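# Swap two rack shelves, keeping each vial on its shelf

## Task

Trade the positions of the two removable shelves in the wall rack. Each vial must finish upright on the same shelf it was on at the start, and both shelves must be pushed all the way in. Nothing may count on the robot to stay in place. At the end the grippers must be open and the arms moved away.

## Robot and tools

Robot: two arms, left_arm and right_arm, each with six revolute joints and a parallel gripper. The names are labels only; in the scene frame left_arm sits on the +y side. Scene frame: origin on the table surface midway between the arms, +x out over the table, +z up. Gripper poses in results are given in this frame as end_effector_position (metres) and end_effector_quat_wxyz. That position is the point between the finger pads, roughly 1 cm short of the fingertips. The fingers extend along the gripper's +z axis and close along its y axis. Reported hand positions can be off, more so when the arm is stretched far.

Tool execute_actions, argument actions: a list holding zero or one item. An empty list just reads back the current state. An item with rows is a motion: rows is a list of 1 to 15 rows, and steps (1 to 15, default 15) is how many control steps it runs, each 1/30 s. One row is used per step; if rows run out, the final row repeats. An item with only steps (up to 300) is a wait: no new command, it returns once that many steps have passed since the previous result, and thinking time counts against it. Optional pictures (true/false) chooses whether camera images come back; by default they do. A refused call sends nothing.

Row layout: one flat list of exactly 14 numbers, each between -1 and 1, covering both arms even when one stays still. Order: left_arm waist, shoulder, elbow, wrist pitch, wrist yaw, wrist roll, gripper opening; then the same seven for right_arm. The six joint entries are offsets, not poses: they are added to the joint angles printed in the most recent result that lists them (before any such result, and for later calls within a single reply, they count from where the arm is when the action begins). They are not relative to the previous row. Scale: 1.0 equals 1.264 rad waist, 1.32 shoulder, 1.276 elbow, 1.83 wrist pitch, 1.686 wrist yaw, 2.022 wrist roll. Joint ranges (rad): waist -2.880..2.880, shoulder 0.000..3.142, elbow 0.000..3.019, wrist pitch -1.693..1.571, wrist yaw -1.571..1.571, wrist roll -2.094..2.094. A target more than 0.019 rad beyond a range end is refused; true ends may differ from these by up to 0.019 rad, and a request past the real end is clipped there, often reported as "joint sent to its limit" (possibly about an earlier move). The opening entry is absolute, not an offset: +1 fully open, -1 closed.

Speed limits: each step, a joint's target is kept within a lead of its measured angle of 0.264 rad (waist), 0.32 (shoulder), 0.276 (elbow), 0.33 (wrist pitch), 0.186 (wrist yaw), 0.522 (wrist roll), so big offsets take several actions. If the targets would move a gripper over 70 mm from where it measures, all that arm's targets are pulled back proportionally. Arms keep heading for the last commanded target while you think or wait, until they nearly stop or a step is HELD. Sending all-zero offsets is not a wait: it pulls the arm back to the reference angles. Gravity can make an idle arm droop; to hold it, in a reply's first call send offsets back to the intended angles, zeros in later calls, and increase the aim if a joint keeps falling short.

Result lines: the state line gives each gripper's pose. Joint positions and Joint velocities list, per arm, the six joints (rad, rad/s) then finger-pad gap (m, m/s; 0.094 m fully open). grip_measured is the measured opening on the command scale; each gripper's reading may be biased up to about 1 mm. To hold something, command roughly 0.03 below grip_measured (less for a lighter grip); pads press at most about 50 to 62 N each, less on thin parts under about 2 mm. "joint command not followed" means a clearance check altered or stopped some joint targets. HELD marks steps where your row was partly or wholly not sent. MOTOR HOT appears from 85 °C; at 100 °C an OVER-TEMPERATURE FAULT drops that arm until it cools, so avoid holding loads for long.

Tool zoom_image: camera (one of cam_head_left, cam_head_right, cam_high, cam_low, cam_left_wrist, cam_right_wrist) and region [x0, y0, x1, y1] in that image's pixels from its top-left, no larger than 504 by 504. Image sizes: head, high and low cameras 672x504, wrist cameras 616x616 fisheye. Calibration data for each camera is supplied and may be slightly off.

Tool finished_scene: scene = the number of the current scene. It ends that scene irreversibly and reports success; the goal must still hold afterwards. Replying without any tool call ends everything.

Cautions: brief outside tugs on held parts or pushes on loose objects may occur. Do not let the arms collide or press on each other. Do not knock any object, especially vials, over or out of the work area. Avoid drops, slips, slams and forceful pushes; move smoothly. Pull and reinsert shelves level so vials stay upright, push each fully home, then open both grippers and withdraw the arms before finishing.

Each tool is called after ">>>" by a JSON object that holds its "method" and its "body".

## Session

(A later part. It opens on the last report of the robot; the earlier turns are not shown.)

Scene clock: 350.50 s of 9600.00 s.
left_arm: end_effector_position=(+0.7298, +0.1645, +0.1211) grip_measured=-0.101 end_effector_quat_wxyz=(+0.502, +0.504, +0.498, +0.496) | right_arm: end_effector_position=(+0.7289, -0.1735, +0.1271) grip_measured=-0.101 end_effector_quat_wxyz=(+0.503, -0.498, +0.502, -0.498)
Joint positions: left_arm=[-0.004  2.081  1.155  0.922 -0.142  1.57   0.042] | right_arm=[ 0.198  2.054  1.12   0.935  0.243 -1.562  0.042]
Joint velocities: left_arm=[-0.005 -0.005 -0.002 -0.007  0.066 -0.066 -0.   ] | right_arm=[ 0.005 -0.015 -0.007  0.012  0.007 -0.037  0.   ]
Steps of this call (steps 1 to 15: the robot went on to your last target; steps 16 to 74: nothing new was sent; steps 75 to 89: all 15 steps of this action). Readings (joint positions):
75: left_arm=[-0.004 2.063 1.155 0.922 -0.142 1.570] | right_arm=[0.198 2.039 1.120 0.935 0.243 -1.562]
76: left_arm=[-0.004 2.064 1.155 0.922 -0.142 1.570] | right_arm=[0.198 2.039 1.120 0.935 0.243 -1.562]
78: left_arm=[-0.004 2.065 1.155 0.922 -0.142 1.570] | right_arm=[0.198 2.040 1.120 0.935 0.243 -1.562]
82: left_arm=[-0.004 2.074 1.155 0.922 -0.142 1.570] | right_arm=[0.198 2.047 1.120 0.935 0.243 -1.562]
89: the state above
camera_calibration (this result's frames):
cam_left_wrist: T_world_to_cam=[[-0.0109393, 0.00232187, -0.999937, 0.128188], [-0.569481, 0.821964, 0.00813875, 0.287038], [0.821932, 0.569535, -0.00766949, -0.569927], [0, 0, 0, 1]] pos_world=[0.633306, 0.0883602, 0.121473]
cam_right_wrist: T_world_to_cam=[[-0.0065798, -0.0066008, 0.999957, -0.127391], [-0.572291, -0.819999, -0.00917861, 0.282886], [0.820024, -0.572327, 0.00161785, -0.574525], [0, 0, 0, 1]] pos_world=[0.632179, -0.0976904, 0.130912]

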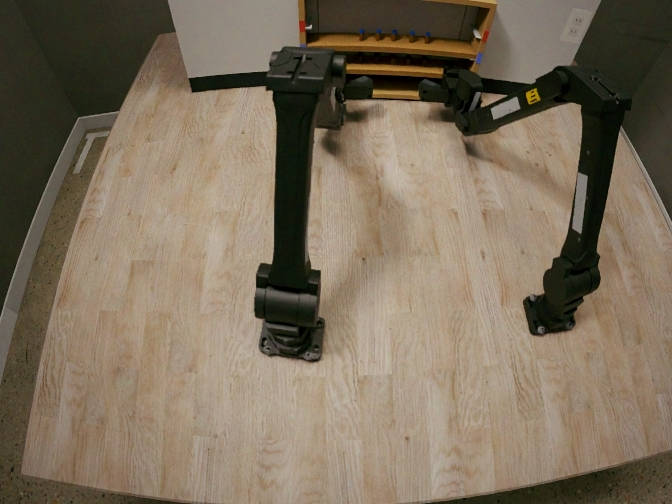

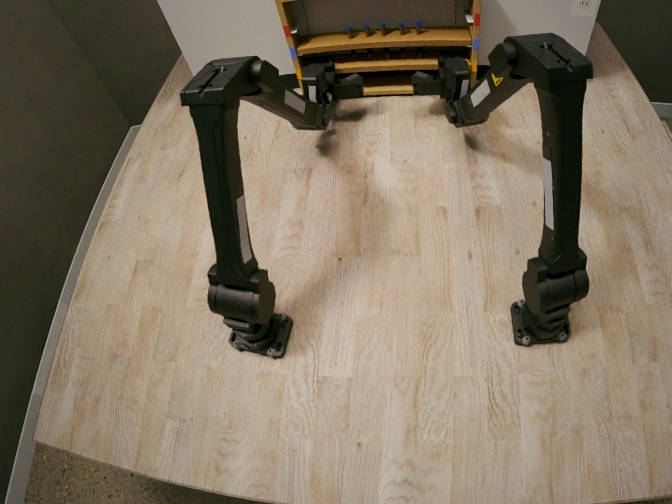

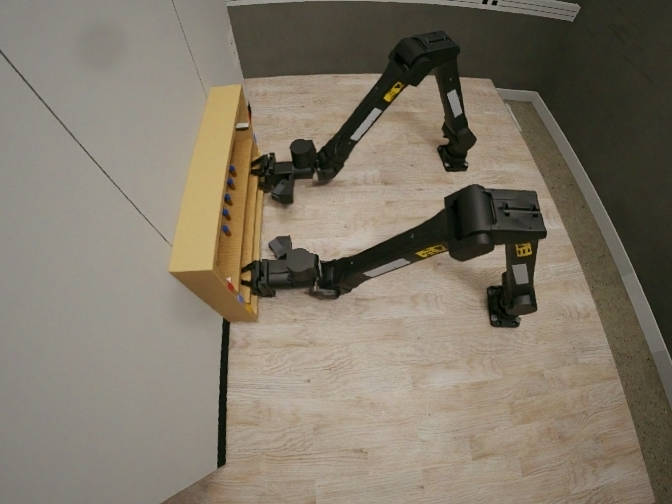

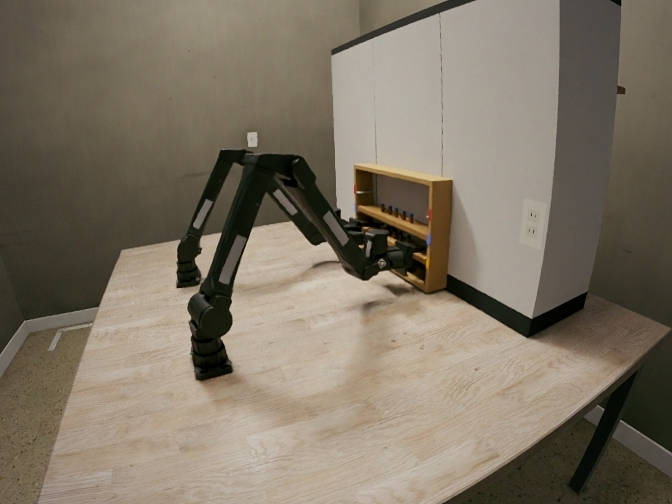

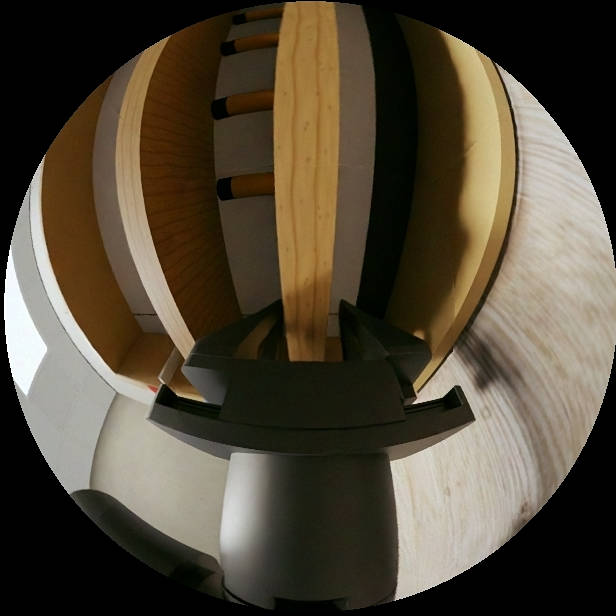

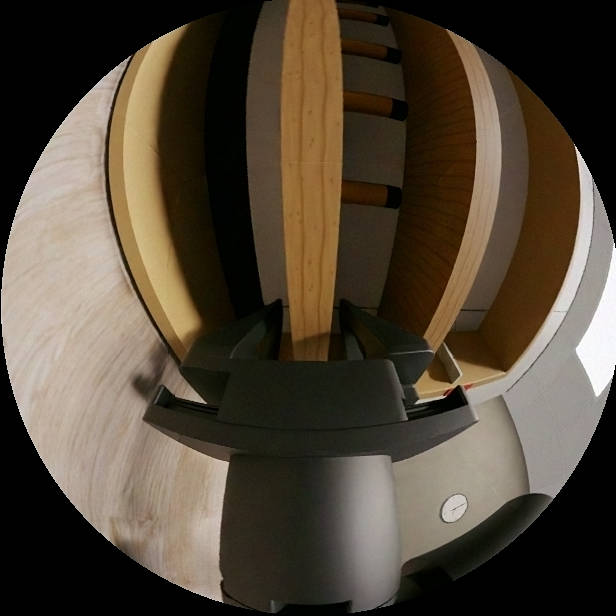

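>>> {"method": "execute_actions", "body": {"actions": [{"rows":[[0,0,0.03,0,0,0,-0.2,0,0,0.02,0,0,0,-0.2],[0,0,0.034,0,0,0,-0.3,0,0,0.02,0,0,0,-0.3],[0,0,0.036,0,0,0,-0.4,0,0,0.02,0,0,0,-0.4],[0,0,0.036,0,0,0,-0.45,0,0,0.02,0,0,0,-0.45],[0,0,0.036,0,0,0,-0.5,0,0,0.02,0,0,0,-0.5],[0,0,0.036,0,0,0,-0.55,0,0,0.02,0,0,0,-0.55],[0,0,0.036,0,0,0,-0.58,0,0,0.02,0,0,0,-0.58],[0,0,0.03,0,0,0,-0.61,0,0,0.02,0,0,0,-0.61],[0,0,0.02,0,0,0,-0.64,0,0,0.02,0,0,0,-0.64],[0,-0.012,0.01,0.005,0,0,-0.66,0,-0.014,0.01,0.005,0,0,-0.665]]}], "pictures": false}}

>>> {"method": "execute_actions", "body": {"actions": [{"rows":[[-0.005,-0.026,-0.005,0.013,-0.003,0,-0.66,0.007,-0.03,-0.004,0.012,0.003,0,-0.665],[-0.006,-0.029,-0.009,0.014,-0.004,0,-0.66,0.007,-0.033,-0.009,0.014,0.004,0,-0.665],[-0.006,-0.031,-0.014,0.016,-0.004,0,-0.66,0.008,-0.035,-0.013,0.015,0.004,0,-0.665],[-0.007,-0.033,-0.018,0.017,-0.004,0,-0.66,0.009,-0.037,-0.018,0.017,0.005,0,-0.665],[-0.007,-0.035,-0.023,0.019,-0.004,0,-0.66,0.009,-0.039,-0.022,0.018,0.005,0,-0.665],[-0.007,-0.038,-0.028,0.02,-0.005,0,-0.66,0.01,-0.042,-0.027,0.02,0.006,0,-0.665],[-0.008,-0.04,-0.032,0.022,-0.005,0,-0.66,0.011,-0.044,-0.031,0.021,0.006,0,-0.665],[-0.008,-0.042,-0.037,0.024,-0.005,0,-0.66,0.012,-0.046,-0.036,0.023,0.007,0,-0.665],[-0.009,-0.045,-0.041,0.025,-0.006,0,-0.66,0.012,-0.049,-0.04,0.024,0.007,0,-0.665],[-0.009,-0.047,-0.046,0.027,-0.006,0,-0.66,0.013,-0.051,-0.045,0.026,0.008,0,-0.665],[-0.009,-0.049,-0.051,0.028,-0.006,0,-0.66,0.014,-0.053,-0.049,0.027,0.008,0,-0.665],[-0.01,-0.052,-0.055,0.03,-0.007,0,-0.66,0.014,-0.056,-0.054,0.029,0.009,0,-0.665],[-0.01,-0.054,-0.06,0.031,-0.007,0,-0.66,0.015,-0.058,-0.058,0.03,0.009,0,-0.665],[-0.011,-0.056,-0.064,0.033,-0.007,0,-0.66,0.016,-0.06,-0.063,0.032,0.01,0,-0.665],[-0.011,-0.058,-0.069,0.034,-0.007,0,-0.66,0.016,-0.062,-0.067,0.033,0.01,0,-0.665]]}], "pictures": false}}

>>> {"method": "execute_actions", "body": {"actions": [{"steps":12}], "pictures": false}}

>>> {"method": "execute_actions", "body": {"actions": [{"rows":[[-0.005,-0.026,-0.005,0.013,-0.003,0,-0.66,0.007,-0.03,-0.004,0.012,0.003,0,-0.665],[-0.006,-0.029,-0.009,0.014,-0.004,0,-0.66,0.007,-0.033,-0.009,0.014,0.004,0,-0.665],[-0.006,-0.031,-0.014,0.016,-0.004,0,-0.66,0.008,-0.035,-0.013,0.015,0.004,0,-0.665],[-0.007,-0.033,-0.018,0.017,-0.004,0,-0.66,0.009,-0.037,-0.018,0.017,0.005,0,-0.665],[-0.007,-0.035,-0.023,0.019,-0.004,0,-0.66,0.009,-0.039,-0.022,0.018,0.005,0,-0.665],[-0.007,-0.038,-0.028,0.02,-0.005,0,-0.66,0.01,-0.042,-0.027,0.02,0.006,0,-0.665],[-0.008,-0.04,-0.032,0.022,-0.005,0,-0.66,0.011,-0.044,-0.031,0.021,0.006,0,-0.665],[-0.008,-0.042,-0.037,0.024,-0.005,0,-0.66,0.012,-0.046,-0.036,0.023,0.007,0,-0.665],[-0.009,-0.045,-0.041,0.025,-0.006,0,-0.66,0.012,-0.049,-0.04,0.024,0.007,0,-0.665],[-0.009,-0.047,-0.046,0.027,-0.006,0,-0.66,0.013,-0.051,-0.045,0.026,0.008,0,-0.665],[-0.009,-0.049,-0.051,0.028,-0.006,0,-0.66,0.014,-0.053,-0.049,0.027,0.008,0,-0.665],[-0.01,-0.052,-0.055,0.03,-0.007,0,-0.66,0.014,-0.056,-0.054,0.029,0.009,0,-0.665],[-0.01,-0.054,-0.06,0.031,-0.007,0,-0.66,0.015,-0.058,-0.058,0.03,0.009,0,-0.665],[-0.011,-0.056,-0.064,0.033,-0.007,0,-0.66,0.016,-0.06,-0.063,0.032,0.01,0,-0.665],[-0.011,-0.058,-0.069,0.034,-0.007,0,-0.66,0.016,-0.062,-0.067,0.033,0.01,0,-0.665]]}], "pictures": false}}

>>> {"method": "execute_actions", "body": {"actions": [{"steps":12}], "pictures": false}}

Scene clock: 364.77 s of 9600.00 s.
left_arm: end_effector_position=(+0.7315, +0.1642, +0.1243) grip_measured=-0.625 end_effector_quat_wxyz=(+0.504, +0.502, +0.497, +0.498) | right_arm: end_effector_position=(+0.7289, -0.1735, +0.1275) grip_measured=-0.630 end_effector_quat_wxyz=(+0.503, -0.497, +0.502, -0.498)
Joint positions: left_arm=[-0.004  2.081  1.161  0.923 -0.142  1.571  0.018] | right_arm=[ 0.198  2.054  1.12   0.936  0.243 -1.562  0.017]
Joint velocities: left_arm=[-0.015 -0.015  0.012 -0.002  0.066 -0.007  0.001] | right_arm=[-0.024  0.005  0.012 -0.002 -0.051  0.022 -0.   ]
Steps of this call (steps 1 to 15: the robot went on to your last target; steps 16 to 90: nothing new was sent; then 10.77 s passed at rest; steps 91 to 105: all 15 steps of this action). Readings (joint positions):
91: left_arm=[-0.004 2.081 1.155 0.922 -0.142 1.570] | right_arm=[0.198 2.054 1.120 0.935 0.243 -1.562]
92: left_arm=[-0.004 2.081 1.155 0.922 -0.142 1.570] | right_arm=[0.198 2.054 1.120 0.935 0.243 -1.562]
94: left_arm=[-0.004 2.081 1.155 0.922 -0.142 1.570] | right_arm=[0.198 2.054 1.120 0.935 0.243 -1.562]
98: left_arm=[-0.004 2.081 1.161 0.923 -0.142 1.570] | right_arm=[0.198 2.054 1.120 0.935 0.243 -1.562]
105: the state above

Scene clock: 365.27 s of 9600.00 s.
left_arm: end_effector_position=(+0.7080, +0.1643, +0.1246) grip_measured=-0.625 end_effector_quat_wxyz=(+0.503, +0.503, +0.497, +0.497) | right_arm: end_effector_position=(+0.7051, -0.1738, +0.1278) grip_measured=-0.630 end_effector_quat_wxyz=(+0.502, -0.498, +0.502, -0.498)
Joint positions: left_arm=[-0.01   2.042  1.084  0.958 -0.148  1.571  0.018] | right_arm=[ 0.208  2.015  1.045  0.969  0.253 -1.562  0.017]
Joint velocities: left_arm=[-0.015 -0.083 -0.164  0.061  0.007 -0.051 -0.002] | right_arm=[ 0.024 -0.083 -0.168  0.076  0.022  0.037  0.001]
Steps of this call (steps 1 to 15: all 15 steps of this action). Readings (joint positions):
1: left_arm=[-0.004 2.080 1.161 0.924 -0.142 1.571] | right_arm=[0.198 2.053 1.120 0.937 0.243 -1.562]
2: left_arm=[-0.004 2.079 1.159 0.925 -0.143 1.571] | right_arm=[0.198 2.052 1.119 0.938 0.243 -1.562]
4: left_arm=[-0.004 2.076 1.151 0.929 -0.143 1.571] | right_arm=[0.198 2.048 1.111 0.941 0.243 -1.562]
8: left_arm=[-0.006 2.063 1.127 0.939 -0.144 1.571] | right_arm=[0.202 2.036 1.087 0.951 0.247 -1.562]
15: the state above

Scene clock: 365.67 s of 9600.00 s.
left_arm: end_effector_position=(+0.7045, +0.1641, +0.1247) grip_measured=-0.625 end_effector_quat_wxyz=(+0.503, +0.503, +0.497, +0.497) | right_arm: end_effector_position=(+0.7015, -0.1738, +0.1279) grip_measured=-0.630 end_effector_quat_wxyz=(+0.502, -0.498, +0.502, -0.497)
Joint positions: left_arm=[-0.011  2.036  1.073  0.962 -0.148  1.571  0.018] | right_arm=[ 0.209  2.009  1.034  0.974  0.254 -1.562  0.017]
Joint velocities: left_arm=[-0.005 -0.005 -0.002 -0.017  0.007 -0.051  0.001] | right_arm=[-0.005 -0.005  0.007  0.002 -0.051  0.022 -0.001]
Steps of this call (steps 1 to 12: the robot went on to your last target). Readings (joint positions):
1: left_arm=[-0.010 2.039 1.079 0.960 -0.148 1.571] | right_arm=[0.209 2.013 1.040 0.971 0.253 -1.562]
2: left_arm=[-0.010 2.037 1.076 0.961 -0.148 1.571] | right_arm=[0.209 2.011 1.037 0.973 0.254 -1.562]
4: left_arm=[-0.011 2.036 1.073 0.962 -0.148 1.571] | right_arm=[0.209 2.009 1.034 0.974 0.254 -1.562]
8: left_arm=[-0.011 2.036 1.073 0.962 -0.148 1.571] | right_arm=[0.209 2.009 1.034 0.974 0.254 -1.562]
12: the state above

Scene clock: 366.17 s of 9600.00 s.
left_arm: end_effector_position=(+0.6799, +0.1638, +0.1240) grip_measured=-0.625 end_effector_quat_wxyz=(+0.502, +0.505, +0.498, +0.495) | right_arm: end_effector_position=(+0.6768, -0.1739, +0.1271) grip_measured=-0.630 end_effector_quat_wxyz=(+0.501, -0.500, +0.503, -0.496)
Joint positions: left_arm=[-0.018  1.997  0.996  0.996 -0.154  1.571  0.018] | right_arm=[ 0.221  1.971  0.959  1.006  0.265 -1.561  0.017]
Joint velocities: left_arm=[-0.034 -0.083 -0.168  0.081  0.007  0.037 -0.001] | right_arm=[ 0.034 -0.093 -0.149  0.066  0.037  0.022 -0.002]
Steps of this call (steps 1 to 15: all 15 steps of this action). Readings (joint positions):
1: left_arm=[-0.011 2.036 1.073 0.962 -0.148 1.571] | right_arm=[0.210 2.009 1.034 0.974 0.254 -1.562]
2: left_arm=[-0.011 2.036 1.071 0.963 -0.148 1.571] | right_arm=[0.210 2.009 1.032 0.974 0.254 -1.562]
4: left_arm=[-0.012 2.032 1.064 0.967 -0.148 1.571] | right_arm=[0.211 2.005 1.025 0.978 0.255 -1.562]
8: left_arm=[-0.014 2.019 1.039 0.977 -0.150 1.571] | right_arm=[0.214 1.992 1.000 0.988 0.259 -1.562]
15: the state above

Scene clock: 366.57 s of 9600.00 s.
left_arm: end_effector_position=(+0.6762, +0.1637, +0.1240) grip_measured=-0.625 end_effector_quat_wxyz=(+0.502, +0.506, +0.498, +0.495) | right_arm: end_effector_position=(+0.6730, -0.1741, +0.1271) grip_measured=-0.630 end_effector_quat_wxyz=(+0.501, -0.500, +0.503, -0.496)
Joint positions: left_arm=[-0.02   1.991  0.985  1.    -0.154  1.571  0.018] | right_arm=[ 0.223  1.965  0.948  1.01   0.266 -1.561  0.017]
Joint velocities: left_arm=[ 0.005 -0.015  0.007  0.002  0.007 -0.007 -0.   ] | right_arm=[-0.015 -0.015 -0.012 -0.007 -0.037  0.037 -0.001]
Steps of this call (steps 1 to 12: the robot went on to your last target). Readings (joint positions):
1: left_arm=[-0.019 1.995 0.991 0.998 -0.154 1.571] | right_arm=[0.222 1.969 0.954 1.008 0.266 -1.561]
2: left_arm=[-0.020 1.993 0.988 0.999 -0.154 1.571] | right_arm=[0.222 1.967 0.950 1.010 0.266 -1.561]
4: left_arm=[-0.020 1.991 0.985 1.000 -0.154 1.571] | right_arm=[0.223 1.965 0.948 1.010 0.266 -1.561]
8: left_arm=[-0.020 1.991 0.985 1.000 -0.154 1.571] | right_arm=[0.223 1.965 0.948 1.010 0.266 -1.561]
12: the state above

>>> {"method": "execute_actions", "body": {"actions": [{"rows":[[-0.005,-0.033,0.007,0.017,-0.003,0,-0.66,0.007,-0.037,0.009,0.017,0.003,0,-0.665],[-0.006,-0.039,0.003,0.021,-0.004,0,-0.66,0.008,-0.043,0.005,0.021,0.004,0,-0.665],[-0.006,-0.042,-0.002,0.024,-0.004,0,-0.66,0.009,-0.046,0,0.024,0.005,0,-0.665],[-0.007,-0.045,-0.008,0.026,-0.004,0,-0.66,0.01,-0.049,-0.005,0.026,0.005,0,-0.665],[-0.007,-0.047,-0.013,0.028,-0.005,0,-0.66,0.011,-0.051,-0.01,0.028,0.006,0,-0.665],[-0.008,-0.05,-0.018,0.03,-0.005,0,-0.66,0.012,-0.054,-0.016,0.03,0.006,0,-0.665],[-0.008,-0.052,-0.024,0.032,-0.005,0,-0.66,0.013,-0.056,-0.021,0.032,0.007,0,-0.665],[-0.009,-0.055,-0.029,0.034,-0.006,0,-0.66,0.014,-0.059,-0.026,0.034,0.008,0,-0.665],[-0.009,-0.057,-0.034,0.036,-0.006,0,-0.66,0.014,-0.061,-0.031,0.036,0.008,0,-0.665],[-0.01,-0.06,-0.04,0.038,-0.006,0,-0.66,0.015,-0.064,-0.036,0.038,0.009,0,-0.665],[-0.01,-0.062,-0.045,0.04,-0.007,0,-0.66,0.016,-0.066,-0.041,0.04,0.01,0,-0.665],[-0.011,-0.065,-0.05,0.041,-0.007,0,-0.66,0.017,-0.069,-0.047,0.041,0.01,0,-0.665],[-0.011,-0.067,-0.056,0.043,-0.007,0,-0.66,0.018,-0.071,-0.052,0.043,0.011,0,-0.665],[-0.012,-0.07,-0.061,0.045,-0.008,0,-0.66,0.019,-0.074,-0.057,0.045,0.012,0,-0.665],[-0.012,-0.072,-0.066,0.047,-0.008,0,-0.66,0.02,-0.076,-0.062,0.047,0.012,0,-0.665]]}], "pictures": false}}

>>> {"method": "execute_actions", "body": {"actions": [{"steps":20}], "pictures": false}}

Scene clock: 372.50 s of 9600.00 s.
left_arm: end_effector_position=(+0.6504, +0.1636, +0.1320) grip_measured=-0.625 end_effector_quat_wxyz=(+0.507, +0.501, +0.494, +0.498) | right_arm: end_effector_position=(+0.6471, -0.1735, +0.1347) grip_measured=-0.630 end_effector_quat_wxyz=(+0.506, -0.495, +0.500, -0.498)
Joint positions: left_arm=[-0.028  1.943  0.907  1.046 -0.162  1.571  0.018] | right_arm=[ 0.238  1.919  0.872  1.056  0.281 -1.561  0.017]
Joint velocities: left_arm=[-0.024 -0.112 -0.203  0.105 -0.095 -0.11   0.   ] | right_arm=[ 0.024 -0.112 -0.183  0.095 -0.022  0.022  0.001]
Steps of this call (steps 1 to 30: the robot went on to your last target; steps 31 to 90: nothing new was sent; then 2.43 s passed at rest; steps 91 to 105: all 15 steps of this action). Readings (joint positions):
91: left_arm=[-0.020 1.991 0.985 1.001 -0.154 1.571] | right_arm=[0.223 1.965 0.948 1.011 0.266 -1.561]
92: left_arm=[-0.020 1.991 0.984 1.001 -0.155 1.571] | right_arm=[0.224 1.965 0.947 1.012 0.267 -1.561]
94: left_arm=[-0.021 1.987 0.980 1.007 -0.156 1.571] | right_arm=[0.224 1.962 0.943 1.017 0.269 -1.561]
98: left_arm=[-0.023 1.971 0.954 1.022 -0.158 1.571] | right_arm=[0.230 1.946 0.919 1.032 0.273 -1.561]
105: the state above

Scene clock: 373.17 s of 9600.00 s.
left_arm: end_effector_position=(+0.6460, +0.1637, +0.1319) grip_measured=-0.625 end_effector_quat_wxyz=(+0.507, +0.501, +0.494, +0.498) | right_arm: end_effector_position=(+0.6425, -0.1733, +0.1347) grip_measured=-0.630 end_effector_quat_wxyz=(+0.506, -0.496, +0.500, -0.498)
Joint positions: left_arm=[-0.03   1.937  0.893  1.053 -0.163  1.571  0.018] | right_arm=[ 0.241  1.912  0.859  1.062  0.283 -1.561  0.017]
Joint velocities: left_arm=[ 0.015 -0.005 -0.022 -0.012  0.022 -0.051 -0.001] | right_arm=[ 0.005  0.015 -0.007 -0.017  0.007 -0.066  0.001]
Steps of this call (steps 1 to 20: the robot went on to your last target). Readings (joint positions):
1: left_arm=[-0.029 1.940 0.901 1.049 -0.162 1.571] | right_arm=[0.239 1.916 0.866 1.059 0.282 -1.561]
2: left_arm=[-0.030 1.938 0.896 1.051 -0.163 1.571] | right_arm=[0.240 1.913 0.862 1.061 0.282 -1.561]
4: left_arm=[-0.030 1.937 0.893 1.053 -0.163 1.571] | right_arm=[0.241 1.912 0.859 1.062 0.283 -1.561]
8: left_arm=[-0.030 1.937 0.893 1.053 -0.163 1.571] | right_arm=[0.241 1.912 0.859 1.062 0.283 -1.561]
20: the state above

>>> {"method": "execute_actions", "body": {"actions": [{"rows":[[0,-0.033,0.02,0.008,0,0,-0.66,0,-0.038,0.02,0.008,0,0,-0.665],[0,-0.036,0.03,0.002,0,0,-0.66,0,-0.041,0.03,0.002,0,0,-0.665],[0,-0.04,0.038,-0.003,0,0,-0.66,0,-0.046,0.039,-0.003,0,0,-0.665],[0,-0.045,0.041,-0.008,0,0,-0.66,0,-0.051,0.042,-0.008,0,0,-0.665],[0,-0.05,0.042,-0.012,0,0,-0.66,0,-0.056,0.043,-0.013,0,0,-0.665],[0,-0.055,0.043,-0.017,0,0,-0.66,0,-0.061,0.044,-0.017,0,0,-0.665],[0,-0.06,0.044,-0.021,0,0,-0.66,0,-0.066,0.045,-0.022,0,0,-0.665],[0,-0.065,0.044,-0.026,0,0,-0.66,0,-0.072,0.045,-0.027,0,0,-0.665],[0,-0.07,0.045,-0.03,0,0,-0.66,0,-0.077,0.046,-0.031,0,0,-0.665],[0,-0.075,0.046,-0.035,0,0,-0.66,0,-0.082,0.047,-0.036,0,0,-0.665],[0,-0.08,0.047,-0.04,0,0,-0.66,0,-0.087,0.048,-0.041,0,0,-0.665],[0,-0.085,0.048,-0.044,0,0,-0.66,0,-0.092,0.049,-0.045,0,0,-0.665],[0,-0.09,0.048,-0.049,0,0,-0.66,0,-0.097,0.049,-0.05,0,0,-0.665],[0,-0.095,0.049,-0.053,0,0,-0.66,0,-0.102,0.05,-0.055,0,0,-0.665],[0,-0.1,0.05,-0.058,0,0,-0.66,0,-0.108,0.051,-0.059,0,0,-0.665]]}], "pictures": false}}

>>> {"method": "execute_actions", "body": {"actions": [{"steps":15}], "pictures": false}}

Scene clock: 383.40 s of 9600.00 s.
left_arm: end_effector_position=(+0.6464, +0.1637, +0.1612) grip_measured=-0.625 end_effector_quat_wxyz=(+0.504, +0.505, +0.496, +0.495) | right_arm: end_effector_position=(+0.6428, -0.1732, +0.1644) grip_measured=-0.630 end_effector_quat_wxyz=(+0.503, -0.499, +0.502, -0.496)
Joint positions: left_arm=[-0.03   1.857  0.898  0.957 -0.163  1.571  0.018] | right_arm=[ 0.241  1.83   0.865  0.964  0.283 -1.561  0.017]
Joint velocities: left_arm=[ 0.005 -0.23   0.032 -0.237  0.007  0.037  0.   ] | right_arm=[-0.015 -0.249  0.046 -0.256 -0.022  0.007 -0.001]
Steps of this call (steps 1 to 15: the robot went on to your last target; steps 16 to 90: nothing new was sent; then 6.73 s passed at rest; steps 91 to 105: all 15 steps of this action). Readings (joint positions):
91: left_arm=[-0.030 1.937 0.893 1.053 -0.163 1.571] | right_arm=[0.241 1.912 0.859 1.062 0.283 -1.561]
92: left_arm=[-0.030 1.936 0.893 1.052 -0.163 1.571] | right_arm=[0.241 1.912 0.859 1.062 0.283 -1.561]
94: left_arm=[-0.030 1.933 0.893 1.044 -0.163 1.571] | right_arm=[0.241 1.908 0.859 1.053 0.283 -1.561]
98: left_arm=[-0.030 1.914 0.893 1.013 -0.163 1.571] | right_arm=[0.241 1.888 0.859 1.021 0.283 -1.561]
105: the state above

Scene clock: 383.90 s of 9600.00 s.
left_arm: end_effector_position=(+0.6471, +0.1635, +0.1748) grip_measured=-0.625 end_effector_quat_wxyz=(+0.507, +0.501, +0.494, +0.498) | right_arm: end_effector_position=(+0.6432, -0.1733, +0.1780) grip_measured=-0.630 end_effector_quat_wxyz=(+0.507, -0.495, +0.500, -0.499)
Joint positions: left_arm=[-0.03   1.833  0.904  0.94  -0.163  1.572  0.018] | right_arm=[ 0.241  1.805  0.869  0.947  0.283 -1.561  0.017]
Joint velocities: left_arm=[ 0.015 -0.005 -0.022 -0.002 -0.037 -0.037 -0.001] | right_arm=[-0.015 -0.005  0.002 -0.007  0.022  0.051 -0.   ]
Steps of this call (steps 1 to 15: the robot went on to your last target). Readings (joint positions):
1: left_arm=[-0.030 1.850 0.900 0.950 -0.163 1.571] | right_arm=[0.241 1.823 0.866 0.958 0.283 -1.561]
2: left_arm=[-0.030 1.844 0.901 0.947 -0.163 1.571] | right_arm=[0.241 1.816 0.867 0.954 0.283 -1.561]
4: left_arm=[-0.030 1.836 0.903 0.945 -0.163 1.571] | right_arm=[0.241 1.808 0.868 0.952 0.283 -1.561]
8: left_arm=[-0.030 1.833 0.904 0.942 -0.163 1.572] | right_arm=[0.241 1.805 0.869 0.949 0.283 -1.561]
15: the state above

>>> {"method": "execute_actions", "body": {"actions": [{"rows":[[0,-0.03,0.043,0,0,0,-0.66,0,-0.035,0.044,0,0,0,-0.665],[0,-0.034,0.045,-0.005,0,0,-0.66,0,-0.039,0.046,-0.005,0,0,-0.665],[0,-0.04,0.047,-0.011,0,0,-0.66,0,-0.045,0.048,-0.011,0,0,-0.665],[0,-0.046,0.049,-0.017,0,0,-0.66,0,-0.051,0.05,-0.017,0,0,-0.665],[0,-0.051,0.051,-0.023,0,0,-0.66,0,-0.057,0.052,-0.024,0,0,-0.665],[0,-0.057,0.053,-0.029,0,0,-0.66,0,-0.063,0.054,-0.03,0,0,-0.665],[0,-0.063,0.055,-0.036,0,0,-0.66,0,-0.069,0.057,-0.036,0,0,-0.665],[0,-0.069,0.057,-0.042,0,0,-0.66,0,-0.075,0.059,-0.043,0,0,-0.665],[0,-0.074,0.059,-0.048,0,0,-0.66,0,-0.081,0.061,-0.049,0,0,-0.665],[0,-0.08,0.061,-0.054,0,0,-0.66,0,-0.087,0.063,-0.055,0,0,-0.665],[0,-0.086,0.063,-0.06,0,0,-0.66,0,-0.092,0.065,-0.062,0,0,-0.665],[0,-0.092,0.065,-0.067,0,0,-0.66,0,-0.098,0.067,-0.068,0,0,-0.665],[0,-0.097,0.067,-0.073,0,0,-0.66,0,-0.104,0.07,-0.074,0,0,-0.665],[0,-0.103,0.069,-0.079,0,0,-0.66,0,-0.11,0.072,-0.081,0,0,-0.665],[0,-0.109,0.071,-0.085,0,0,-0.66,0,-0.116,0.074,-0.087,0,0,-0.665]]}], "pictures": false}}

>>> {"method": "execute_actions", "body": {"actions": [{"steps":15}], "pictures": false}}

Scene clock: 394.60 s of 9600.00 s.
left_arm: end_effector_position=(+0.6479, +0.1636, +0.2061) grip_measured=-0.625 end_effector_quat_wxyz=(+0.498, +0.510, +0.501, +0.491) | right_arm: end_effector_position=(+0.6439, -0.1732, +0.2094) grip_measured=-0.630 end_effector_quat_wxyz=(+0.498, -0.503, +0.507, -0.492)
Joint positions: left_arm=[-0.03   1.746  0.925  0.799 -0.164  1.57   0.018] | right_arm=[ 0.241  1.717  0.891  0.805  0.284 -1.555  0.017]
Joint velocities: left_arm=[-0.005 -0.298  0.1   -0.31  -0.051  0.022  0.   ] | right_arm=[-0.005 -0.298  0.095 -0.374 -0.037 -0.066 -0.002]
Steps of this call (steps 1 to 15: the robot went on to your last target; steps 16 to 90: nothing new was sent; then 7.20 s passed at rest; steps 91 to 105: all 15 steps of this action). Readings (joint positions):
91: left_arm=[-0.030 1.833 0.904 0.939 -0.163 1.572] | right_arm=[0.241 1.805 0.869 0.946 0.283 -1.561]
92: left_arm=[-0.030 1.833 0.904 0.935 -0.163 1.572] | right_arm=[0.241 1.805 0.869 0.942 0.284 -1.561]
94: left_arm=[-0.030 1.829 0.904 0.920 -0.163 1.572] | right_arm=[0.241 1.801 0.869 0.928 0.284 -1.561]
98: left_arm=[-0.030 1.809 0.905 0.877 -0.163 1.570] | right_arm=[0.241 1.780 0.871 0.883 0.284 -1.557]
105: the state above

Scene clock: 395.10 s of 9600.00 s.
left_arm: end_effector_position=(+0.6482, +0.1637, +0.2277) grip_measured=-0.625 end_effector_quat_wxyz=(+0.503, +0.504, +0.496, +0.497) | right_arm: end_effector_position=(+0.6441, -0.1733, +0.2305) grip_measured=-0.630 end_effector_quat_wxyz=(+0.504, -0.496, +0.503, -0.496)
Joint positions: left_arm=[-0.03   1.714  0.936  0.777 -0.165  1.572  0.018] | right_arm=[ 0.241  1.683  0.903  0.781  0.285 -1.556  0.017]
Joint velocities: left_arm=[-0.015  0.005  0.022 -0.017  0.007 -0.022  0.   ] | right_arm=[ 0.005 -0.015  0.002 -0.002 -0.022 -0.081 -0.   ]
Steps of this call (steps 1 to 15: the robot went on to your last target). Readings (joint positions):
1: left_arm=[-0.030 1.738 0.927 0.791 -0.164 1.570] | right_arm=[0.241 1.707 0.894 0.796 0.284 -1.555]
2: left_arm=[-0.030 1.730 0.930 0.786 -0.165 1.570] | right_arm=[0.241 1.699 0.897 0.790 0.285 -1.555]
4: left_arm=[-0.030 1.719 0.934 0.783 -0.165 1.570] | right_arm=[0.241 1.688 0.900 0.786 0.285 -1.555]
8: left_arm=[-0.030 1.714 0.936 0.782 -0.165 1.572] | right_arm=[0.241 1.683 0.903 0.785 0.285 -1.556]
15: the state above

>>> {"method": "execute_actions", "body": {"actions": [{"rows":[[0,-0.03,0.047,0.004,0,0,-0.66,0,-0.035,0.048,0.004,0,-0.004,-0.665],[0,-0.035,0.05,0.003,0,0,-0.66,0,-0.04,0.051,0.003,0,-0.004,-0.665],[0,-0.041,0.052,-0.001,0,0,-0.66,0,-0.046,0.053,-0.001,0,-0.004,-0.665],[0,-0.047,0.055,-0.007,0,0,-0.66,0,-0.052,0.056,-0.007,0,-0.004,-0.665],[0,-0.053,0.058,-0.013,0,0,-0.66,0,-0.058,0.059,-0.014,0,-0.004,-0.665],[0,-0.059,0.06,-0.02,0,0,-0.66,0,-0.064,0.062,-0.021,0,-0.004,-0.665],[0,-0.065,0.063,-0.027,0,0,-0.66,0,-0.07,0.065,-0.028,0,-0.004,-0.665],[0,-0.07,0.066,-0.034,0,0,-0.66,0,-0.076,0.067,-0.035,0,-0.004,-0.665],[0,-0.076,0.068,-0.041,0,0,-0.66,0,-0.082,0.07,-0.042,0,-0.004,-0.665],[0,-0.082,0.071,-0.048,0,0,-0.66,0,-0.088,0.073,-0.049,0,-0.004,-0.665],[0,-0.088,0.074,-0.054,0,0,-0.66,0,-0.094,0.076,-0.056,0,-0.004,-0.665],[0,-0.094,0.076,-0.061,0,0,-0.66,0,-0.1,0.079,-0.063,0,-0.004,-0.665],[0,-0.099,0.079,-0.068,0,0,-0.66,0,-0.105,0.081,-0.07,0,-0.004,-0.665],[0,-0.103,0.081,-0.075,0,0,-0.66,0,-0.109,0.083,-0.078,0,-0.004,-0.665],[0,-0.105,0.082,-0.082,0,0,-0.66,0,-0.111,0.084,-0.085,0,-0.004,-0.665]]}], "pictures": false}}

>>> {"method": "execute_actions", "body": {"actions": [{"steps":20}]}}

Scene clock: 402.53 s of 9600.00 s.
left_arm: end_effector_position=(+0.6443, +0.1644, +0.2581) grip_measured=-0.625 end_effector_quat_wxyz=(+0.495, +0.512, +0.502, +0.491) | right_arm: end_effector_position=(+0.6400, -0.1743, +0.2606) grip_measured=-0.630 end_effector_quat_wxyz=(+0.496, -0.505, +0.508, -0.491)
Joint positions: left_arm=[-0.03   1.634  0.957  0.649 -0.165  1.572  0.018] | right_arm=[ 0.241  1.602  0.924  0.651  0.284 -1.554  0.017]
Joint velocities: left_arm=[-0.015 -0.249  0.115 -0.393  0.022  0.022  0.001] | right_arm=[-0.015 -0.259  0.12  -0.383  0.037 -0.007  0.   ]
Steps of this call (steps 1 to 15: the robot went on to your last target; steps 16 to 90: nothing new was sent; then 3.93 s passed at rest; steps 91 to 105: all 15 steps of this action). Readings (joint positions):
91: left_arm=[-0.030 1.714 0.936 0.777 -0.166 1.572] | right_arm=[0.241 1.683 0.903 0.781 0.285 -1.556]
92: left_arm=[-0.030 1.713 0.936 0.777 -0.166 1.572] | right_arm=[0.241 1.683 0.903 0.781 0.285 -1.556]
94: left_arm=[-0.030 1.710 0.936 0.770 -0.166 1.572] | right_arm=[0.241 1.679 0.903 0.773 0.285 -1.556]
98: left_arm=[-0.030 1.688 0.938 0.731 -0.166 1.572] | right_arm=[0.241 1.657 0.904 0.734 0.285 -1.556]
105: the state above

Scene clock: 403.20 s of 9600.00 s.
left_arm: end_effector_position=(+0.6447, +0.1643, +0.2821) grip_measured=-0.625 end_effector_quat_wxyz=(+0.502, +0.505, +0.497, +0.496) | right_arm: end_effector_position=(+0.6402, -0.1743, +0.2849) grip_measured=-0.630 end_effector_quat_wxyz=(+0.503, -0.498, +0.504, -0.495)
Joint positions: left_arm=[-0.03   1.603  0.978  0.62  -0.165  1.572  0.018] | right_arm=[ 0.241  1.569  0.945  0.619  0.284 -1.555  0.017]
Joint velocities: left_arm=[-0.005 -0.005 -0.032 -0.007  0.022  0.007  0.001] | right_arm=[ 0.005  0.005 -0.002  0.002 -0.066 -0.037 -0.   ]
Steps of this call (steps 1 to 20: the robot went on to your last target). Readings (joint positions):
1: left_arm=[-0.030 1.627 0.962 0.637 -0.165 1.572] | right_arm=[0.241 1.594 0.929 0.639 0.284 -1.554]
2: left_arm=[-0.030 1.620 0.966 0.631 -0.165 1.572] | right_arm=[0.241 1.587 0.933 0.631 0.284 -1.554]
4: left_arm=[-0.030 1.611 0.973 0.626 -0.165 1.572] | right_arm=[0.241 1.577 0.940 0.625 0.284 -1.554]
8: left_arm=[-0.030 1.603 0.978 0.625 -0.165 1.572] | right_arm=[0.241 1.569 0.945 0.623 0.284 -1.555]
20: the state above
camera_calibration (this result's frames):
cam_left_wrist: T_world_to_cam=[[-0.0112573, 0.00481014, -0.999925, 0.287963], [-0.566644, 0.823898, 0.0103427, 0.234676], [0.823886, 0.566718, -0.00654926, -0.499781], [0, 0, 0, 1]] pos_world=[0.547982, 0.0885006, 0.282241]
cam_right_wrist: T_world_to_cam=[[-0.00142386, -0.0123777, 0.999922, -0.290056], [-0.571102, -0.820805, -0.0109737, 0.232601], [0.820878, -0.571074, -0.00590023, -0.500669], [0, 0, 0, 1]] pos_world=[0.543414, -0.0985892, 0.289631]

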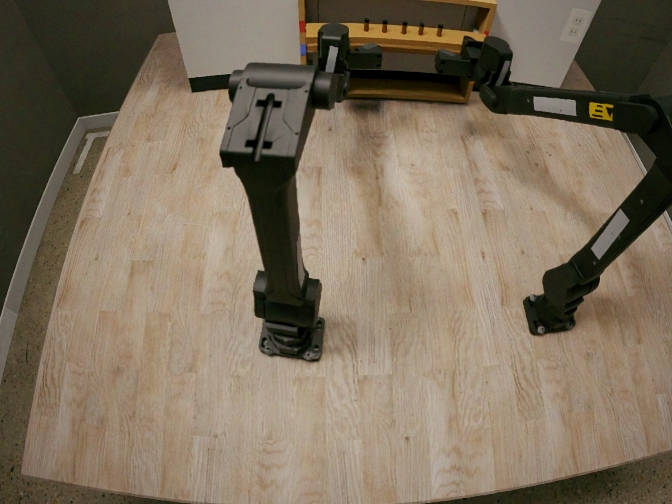

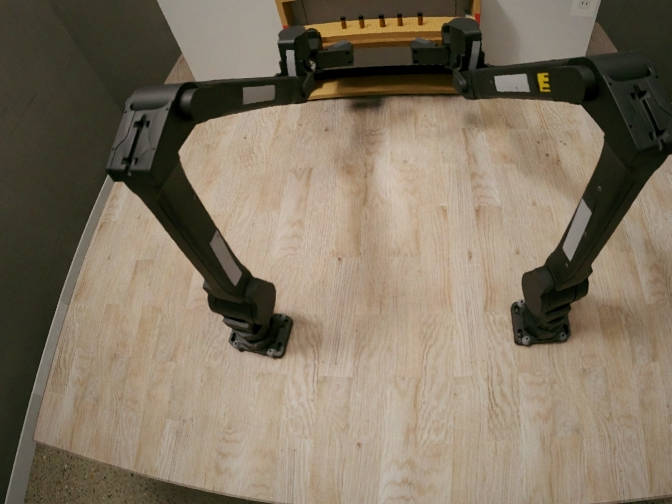

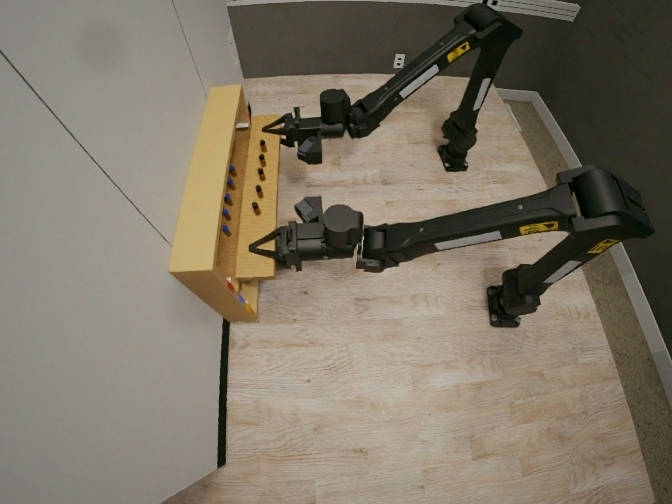

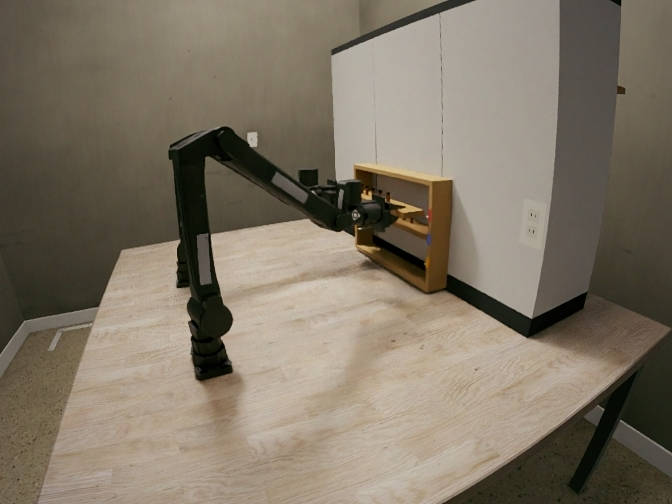

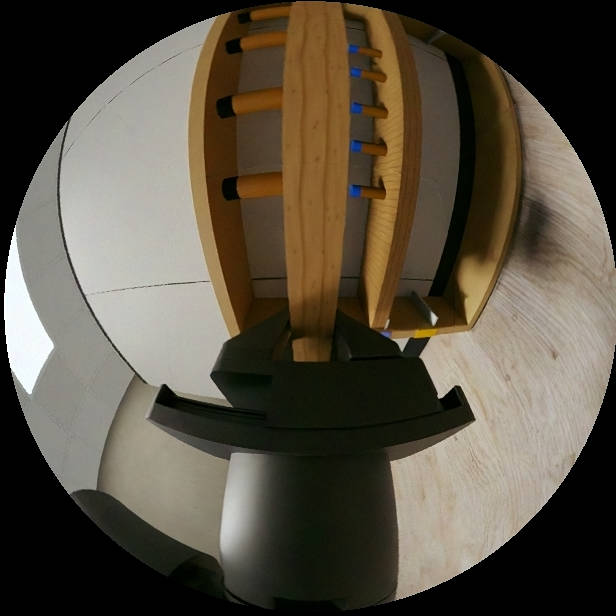

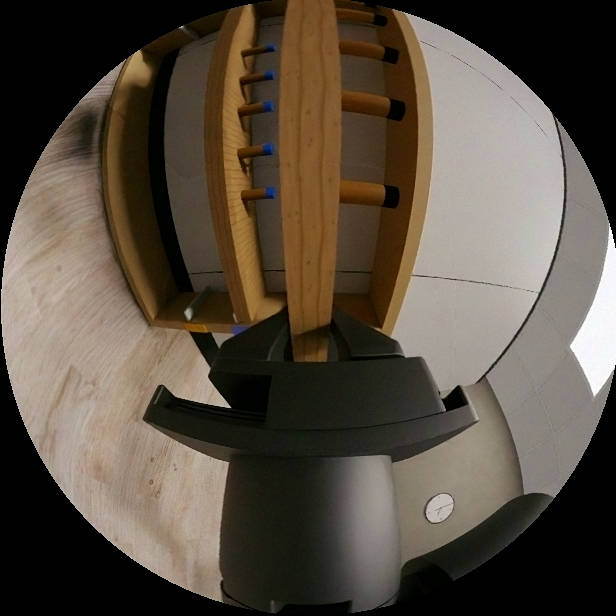

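>>> {"method": "execute_actions", "body": {"actions": [{"rows":[[0.006,-0.014,0.052,0.004,0.002,0,-0.66,-0.006,-0.008,0.053,0.004,-0.002,-0.004,-0.665],[0.007,-0.01,0.056,0.004,0.003,0,-0.66,-0.008,-0.004,0.057,0.004,-0.003,-0.004,-0.665],[0.008,-0.006,0.061,0.003,0.003,0,-0.66,-0.009,0.001,0.062,0.003,-0.004,-0.004,-0.665],[0.009,-0.001,0.067,0.002,0.004,0,-0.66,-0.01,0.005,0.068,0.002,-0.005,-0.004,-0.665],[0.01,0.003,0.073,0.001,0.004,0,-0.66,-0.011,0.01,0.074,0.002,-0.006,-0.004,-0.665],[0.011,0.008,0.079,0,0.005,0,-0.66,-0.013,0.014,0.079,0.001,-0.007,-0.004,-0.665],[0.011,0.012,0.085,0,0.005,0,-0.66,-0.014,0.019,0.085,0,-0.008,-0.004,-0.665],[0.012,0.017,0.091,-0.001,0.006,0,-0.66,-0.015,0.023,0.091,-0.001,-0.009,-0.004,-0.665],[0.013,0.021,0.096,-0.002,0.006,0,-0.66,-0.016,0.028,0.097,-0.001,-0.01,-0.004,-0.665],[0.014,0.026,0.102,-0.003,0.007,0,-0.66,-0.018,0.032,0.102,-0.002,-0.011,-0.004,-0.665],[0.015,0.03,0.108,-0.004,0.007,0,-0.66,-0.019,0.037,0.108,-0.003,-0.012,-0.004,-0.665],[0.016,0.035,0.114,-0.005,0.008,0,-0.66,-0.02,0.041,0.114,-0.004,-0.012,-0.004,-0.665],[0.016,0.039,0.12,-0.005,0.008,0,-0.66,-0.021,0.046,0.12,-0.005,-0.013,-0.004,-0.665],[0.017,0.044,0.126,-0.006,0.009,0,-0.66,-0.023,0.05,0.126,-0.005,-0.014,-0.004,-0.665],[0.018,0.048,0.131,-0.007,0.009,0,-0.66,-0.024,0.054,0.131,-0.006,-0.015,-0.004,-0.665]]}], "pictures": false}}

>>> {"method": "execute_actions", "body": {"actions": [{"steps":15}], "pictures": false}}

Scene clock: 413.50 s of 9600.00 s.
left_arm: end_effector_position=(+0.6735, +0.1647, +0.2826) grip_measured=-0.625 end_effector_quat_wxyz=(+0.502, +0.504, +0.497, +0.497) | right_arm: end_effector_position=(+0.6690, -0.1738, +0.2860) grip_measured=-0.630 end_effector_quat_wxyz=(+0.504, -0.498, +0.503, -0.495)
Joint positions: left_arm=[-0.019  1.668  1.062  0.604 -0.156  1.572  0.018] | right_arm=[ 0.225  1.633  1.026  0.604  0.266 -1.555  0.017]
Joint velocities: left_arm=[ 0.015  0.19   0.212 -0.042  0.022  0.037  0.001] | right_arm=[-0.034  0.171  0.208 -0.037 -0.066  0.051 -0.001]
Steps of this call (steps 1 to 15: the robot went on to your last target; steps 16 to 90: nothing new was sent; then 6.80 s passed at rest; steps 91 to 105: all 15 steps of this action). Readings (joint positions):
91: left_arm=[-0.030 1.603 0.978 0.620 -0.165 1.572] | right_arm=[0.241 1.569 0.945 0.619 0.284 -1.555]
92: left_arm=[-0.030 1.603 0.978 0.620 -0.165 1.572] | right_arm=[0.241 1.569 0.945 0.619 0.283 -1.555]
94: left_arm=[-0.030 1.604 0.980 0.619 -0.165 1.572] | right_arm=[0.241 1.570 0.947 0.618 0.283 -1.555]
98: left_arm=[-0.026 1.621 1.005 0.614 -0.162 1.572] | right_arm=[0.236 1.586 0.970 0.614 0.278 -1.555]
105: the state above

Scene clock: 414.00 s of 9600.00 s.
left_arm: end_effector_position=(+0.6789, +0.1647, +0.2783) grip_measured=-0.625 end_effector_quat_wxyz=(+0.500, +0.506, +0.498, +0.495) | right_arm: end_effector_position=(+0.6745, -0.1741, +0.2819) grip_measured=-0.630 end_effector_quat_wxyz=(+0.502, -0.500, +0.505, -0.494)
Joint positions: left_arm=[-0.018  1.684  1.075  0.6   -0.155  1.572  0.018] | right_arm=[ 0.222  1.648  1.039  0.6    0.264 -1.555  0.017]
Joint velocities: left_arm=[ 0.005 -0.005  0.002  0.017 -0.007 -0.081  0.   ] | right_arm=[-0.005 -0.005 -0.007 -0.012  0.037  0.007 -0.001]
Steps of this call (steps 1 to 15: the robot went on to your last target). Readings (joint positions):
1: left_arm=[-0.018 1.674 1.068 0.603 -0.155 1.572] | right_arm=[0.223 1.638 1.032 0.603 0.265 -1.555]
2: left_arm=[-0.018 1.678 1.072 0.602 -0.155 1.572] | right_arm=[0.222 1.643 1.037 0.603 0.264 -1.555]
4: left_arm=[-0.018 1.683 1.075 0.602 -0.155 1.572] | right_arm=[0.222 1.648 1.039 0.601 0.264 -1.555]
8: left_arm=[-0.018 1.684 1.075 0.600 -0.155 1.572] | right_arm=[0.222 1.648 1.039 0.600 0.264 -1.555]
15: the state above

>>> {"method": "execute_actions", "body": {"actions": [{"rows":[[0.008,-0.012,0.06,0.006,0.003,0,-0.66,-0.009,-0.005,0.062,0.006,-0.003,-0.004,-0.665],[0.009,-0.008,0.066,0.005,0.003,0,-0.66,-0.01,-0.001,0.068,0.005,-0.004,-0.004,-0.665],[0.009,-0.001,0.075,0.004,0.004,0,-0.66,-0.011,0.006,0.077,0.004,-0.005,-0.004,-0.665],[0.01,0.006,0.084,0.003,0.004,0,-0.66,-0.013,0.013,0.086,0.003,-0.006,-0.004,-0.665],[0.011,0.014,0.094,0.002,0.005,0,-0.66,-0.014,0.021,0.096,0.002,-0.007,-0.004,-0.665],[0.012,0.022,0.103,0,0.005,0,-0.66,-0.016,0.029,0.105,0.001,-0.008,-0.004,-0.665],[0.013,0.03,0.113,-0.001,0.006,0,-0.66,-0.017,0.037,0.115,0,-0.009,-0.004,-0.665],[0.014,0.038,0.122,-0.002,0.006,0,-0.66,-0.019,0.045,0.124,-0.002,-0.01,-0.004,-0.665],[0.015,0.046,0.132,-0.003,0.007,0,-0.66,-0.02,0.053,0.134,-0.003,-0.011,-0.004,-0.665],[0.016,0.054,0.141,-0.005,0.007,0,-0.66,-0.022,0.061,0.143,-0.004,-0.012,-0.004,-0.665],[0.017,0.062,0.151,-0.006,0.008,0,-0.66,-0.023,0.069,0.153,-0.005,-0.013,-0.004,-0.665],[0.018,0.07,0.16,-0.007,0.008,0,-0.66,-0.025,0.077,0.162,-0.006,-0.014,-0.004,-0.665],[0.019,0.077,0.169,-0.008,0.009,0,-0.66,-0.026,0.084,0.171,-0.007,-0.015,-0.004,-0.665],[0.019,0.083,0.177,-0.009,0.009,0,-0.66,-0.027,0.09,0.179,-0.008,-0.016,-0.004,-0.665],[0.02,0.088,0.183,-0.01,0.009,0,-0.66,-0.028,0.095,0.185,-0.009,-0.017,-0.004,-0.665]]}], "pictures": false}}

>>> {"method": "execute_actions", "body": {"actions": [{"steps":20}], "pictures": false}}

Scene clock: 424.87 s of 9600.00 s.
left_arm: end_effector_position=(+0.7283, +0.1657, +0.2791) grip_measured=-0.625 end_effector_quat_wxyz=(+0.504, +0.500, +0.496, +0.500) | right_arm: end_effector_position=(+0.7247, -0.1735, +0.2834) grip_measured=-0.630 end_effector_quat_wxyz=(+0.506, -0.496, +0.501, -0.498)
Joint positions: left_arm=[-0.003  1.797  1.224  0.581 -0.145  1.573  0.018] | right_arm=[ 0.199  1.761  1.187  0.581  0.242 -1.559  0.017]
Joint velocities: left_arm=[ 0.015  0.298  0.286 -0.056  0.081  0.007  0.   ] | right_arm=[-0.034  0.298  0.252 -0.056 -0.022 -0.022 -0.001]
Steps of this call (steps 1 to 15: the robot went on to your last target; steps 16 to 90: nothing new was sent; then 7.37 s passed at rest; steps 91 to 105: all 15 steps of this action). Readings (joint positions):
91: left_arm=[-0.018 1.684 1.075 0.600 -0.155 1.572] | right_arm=[0.222 1.648 1.039 0.600 0.264 -1.555]
92: left_arm=[-0.018 1.684 1.076 0.600 -0.155 1.572] | right_arm=[0.222 1.648 1.040 0.600 0.264 -1.555]
94: left_arm=[-0.017 1.688 1.084 0.599 -0.154 1.572] | right_arm=[0.221 1.653 1.048 0.599 0.262 -1.555]
98: left_arm=[-0.012 1.720 1.135 0.594 -0.151 1.572] | right_arm=[0.212 1.684 1.098 0.594 0.255 -1.557]
105: the state above

Scene clock: 425.53 s of 9600.00 s.
left_arm: end_effector_position=(+0.7343, +0.1657, +0.2773) grip_measured=-0.625 end_effector_quat_wxyz=(+0.504, +0.500, +0.496, +0.500) | right_arm: end_effector_position=(+0.7310, -0.1732, +0.2818) grip_measured=-0.630 end_effector_quat_wxyz=(+0.506, -0.496, +0.501, -0.498)
Joint positions: left_arm=[-0.001  1.813  1.242  0.578 -0.143  1.573  0.018] | right_arm=[ 0.196  1.777  1.205  0.578  0.239 -1.56   0.017]
Joint velocities: left_arm=[-0.015 -0.024 -0.017 -0.022 -0.022 -0.051  0.001] | right_arm=[-0.015 -0.005  0.002 -0.012  0.051  0.081  0.001]
Steps of this call (steps 1 to 20: the robot went on to your last target). Readings (joint positions):
1: left_arm=[-0.002 1.806 1.232 0.579 -0.144 1.573] | right_arm=[0.198 1.770 1.195 0.580 0.240 -1.559]
2: left_arm=[-0.002 1.810 1.238 0.581 -0.144 1.573] | right_arm=[0.197 1.774 1.201 0.581 0.240 -1.560]
4: left_arm=[-0.001 1.813 1.242 0.579 -0.143 1.573] | right_arm=[0.196 1.777 1.205 0.579 0.239 -1.560]
8: left_arm=[-0.001 1.813 1.242 0.578 -0.143 1.573] | right_arm=[0.196 1.777 1.205 0.578 0.239 -1.560]
20: the state above

Nudge to the back stop.

>>> {"method": "execute_actions", "body": {"actions": [{"rows":[[0.006,0,0.05,-0.002,0,0,-0.66,-0.006,0.006,0.053,-0.002,-0.002,0,-0.665],[0.006,0.004,0.053,-0.003,0,0,-0.66,-0.007,0.01,0.057,-0.003,-0.002,0,-0.665],[0.006,0.008,0.056,-0.004,0,0,-0.66,-0.008,0.014,0.06,-0.004,-0.003,0,-0.665],[0.006,0.012,0.059,-0.005,0,0,-0.66,-0.008,0.018,0.064,-0.005,-0.003,0,-0.665],[0.006,0.015,0.062,-0.006,0,0,-0.66,-0.008,0.021,0.067,-0.006,-0.003,0,-0.665]]}], "pictures": false}}

>>> {"method": "execute_actions", "body": {"actions": [{"rows":[[0.006,0.008,0.052,-0.002,0,0,-0.66,-0.006,0.014,0.055,-0.002,-0.002,0,-0.665],[0.006,0.012,0.055,-0.003,0,0,-0.66,-0.007,0.018,0.059,-0.003,-0.002,0,-0.665],[0.006,0.015,0.058,-0.004,0,0,-0.66,-0.008,0.021,0.063,-0.004,-0.003,0,-0.665]]}], "pictures": false}}

Scene clock: 430.23 s of 9600.00 s.
left_arm: end_effector_position=(+0.7370, +0.1659, +0.2764) grip_measured=-0.625 end_effector_quat_wxyz=(+0.502, +0.501, +0.497, +0.500) | right_arm: end_effector_position=(+0.7328, -0.1731, +0.2811) grip_measured=-0.630 end_effector_quat_wxyz=(+0.504, -0.497, +0.501, -0.497)
Joint positions: left_arm=[-0.001  1.819  1.251  0.573 -0.144  1.573  0.018] | right_arm=[ 0.196  1.781  1.211  0.573  0.239 -1.56   0.017]
Joint velocities: left_arm=[ 0.005 -0.005  0.012 -0.012 -0.037 -0.022 -0.   ] | right_arm=[-0.005 -0.005 -0.002 -0.002 -0.007  0.066 -0.   ]
Steps of this call (steps 1 to 15: the robot went on to your last target; steps 16 to 90: nothing new was sent; then 1.20 s passed at rest; steps 91 to 105: all 15 steps of this action). Readings (joint positions):
91: left_arm=[-0.001 1.813 1.242 0.577 -0.143 1.573] | right_arm=[0.196 1.777 1.205 0.577 0.239 -1.560]
92: left_arm=[-0.001 1.814 1.243 0.576 -0.143 1.573] | right_arm=[0.196 1.778 1.206 0.577 0.239 -1.560]
94: left_arm=[-0.001 1.815 1.247 0.574 -0.143 1.573] | right_arm=[0.196 1.780 1.209 0.574 0.239 -1.560]
98: left_arm=[-0.001 1.819 1.251 0.573 -0.144 1.573] | right_arm=[0.196 1.781 1.211 0.573 0.239 -1.560]
105: the state above

Scene clock: 430.73 s of 9600.00 s.
left_arm: end_effector_position=(+0.7370, +0.1659, +0.2764) grip_measured=-0.625 end_effector_quat_wxyz=(+0.502, +0.501, +0.497, +0.500) | right_arm: end_effector_position=(+0.7328, -0.1731, +0.2811) grip_measured=-0.630 end_effector_quat_wxyz=(+0.504, -0.497, +0.501, -0.497)
Joint positions: left_arm=[-0.001  1.819  1.251  0.573 -0.144  1.573  0.018] | right_arm=[ 0.196  1.781  1.211  0.573  0.239 -1.56   0.017]
Joint velocities: left_arm=[-0.005 -0.005  0.007  0.012 -0.037 -0.007  0.001] | right_arm=[-0.005  0.015  0.007 -0.002 -0.037 -0.037 -0.   ]
Steps of this call (steps 1 to 15: all 15 steps of this action). Readings (joint positions):
1: left_arm=[-0.001 1.819 1.251 0.573 -0.144 1.573] | right_arm=[0.196 1.781 1.211 0.573 0.239 -1.560]
2: left_arm=[-0.001 1.819 1.251 0.573 -0.144 1.573] | right_arm=[0.196 1.781 1.211 0.573 0.239 -1.560]
4: left_arm=[-0.001 1.819 1.251 0.573 -0.144 1.573] | right_arm=[0.196 1.781 1.211 0.573 0.239 -1.560]
8: left_arm=[-0.001 1.819 1.251 0.573 -0.144 1.573] | right_arm=[0.196 1.781 1.211 0.573 0.239 -1.560]
15: the state above


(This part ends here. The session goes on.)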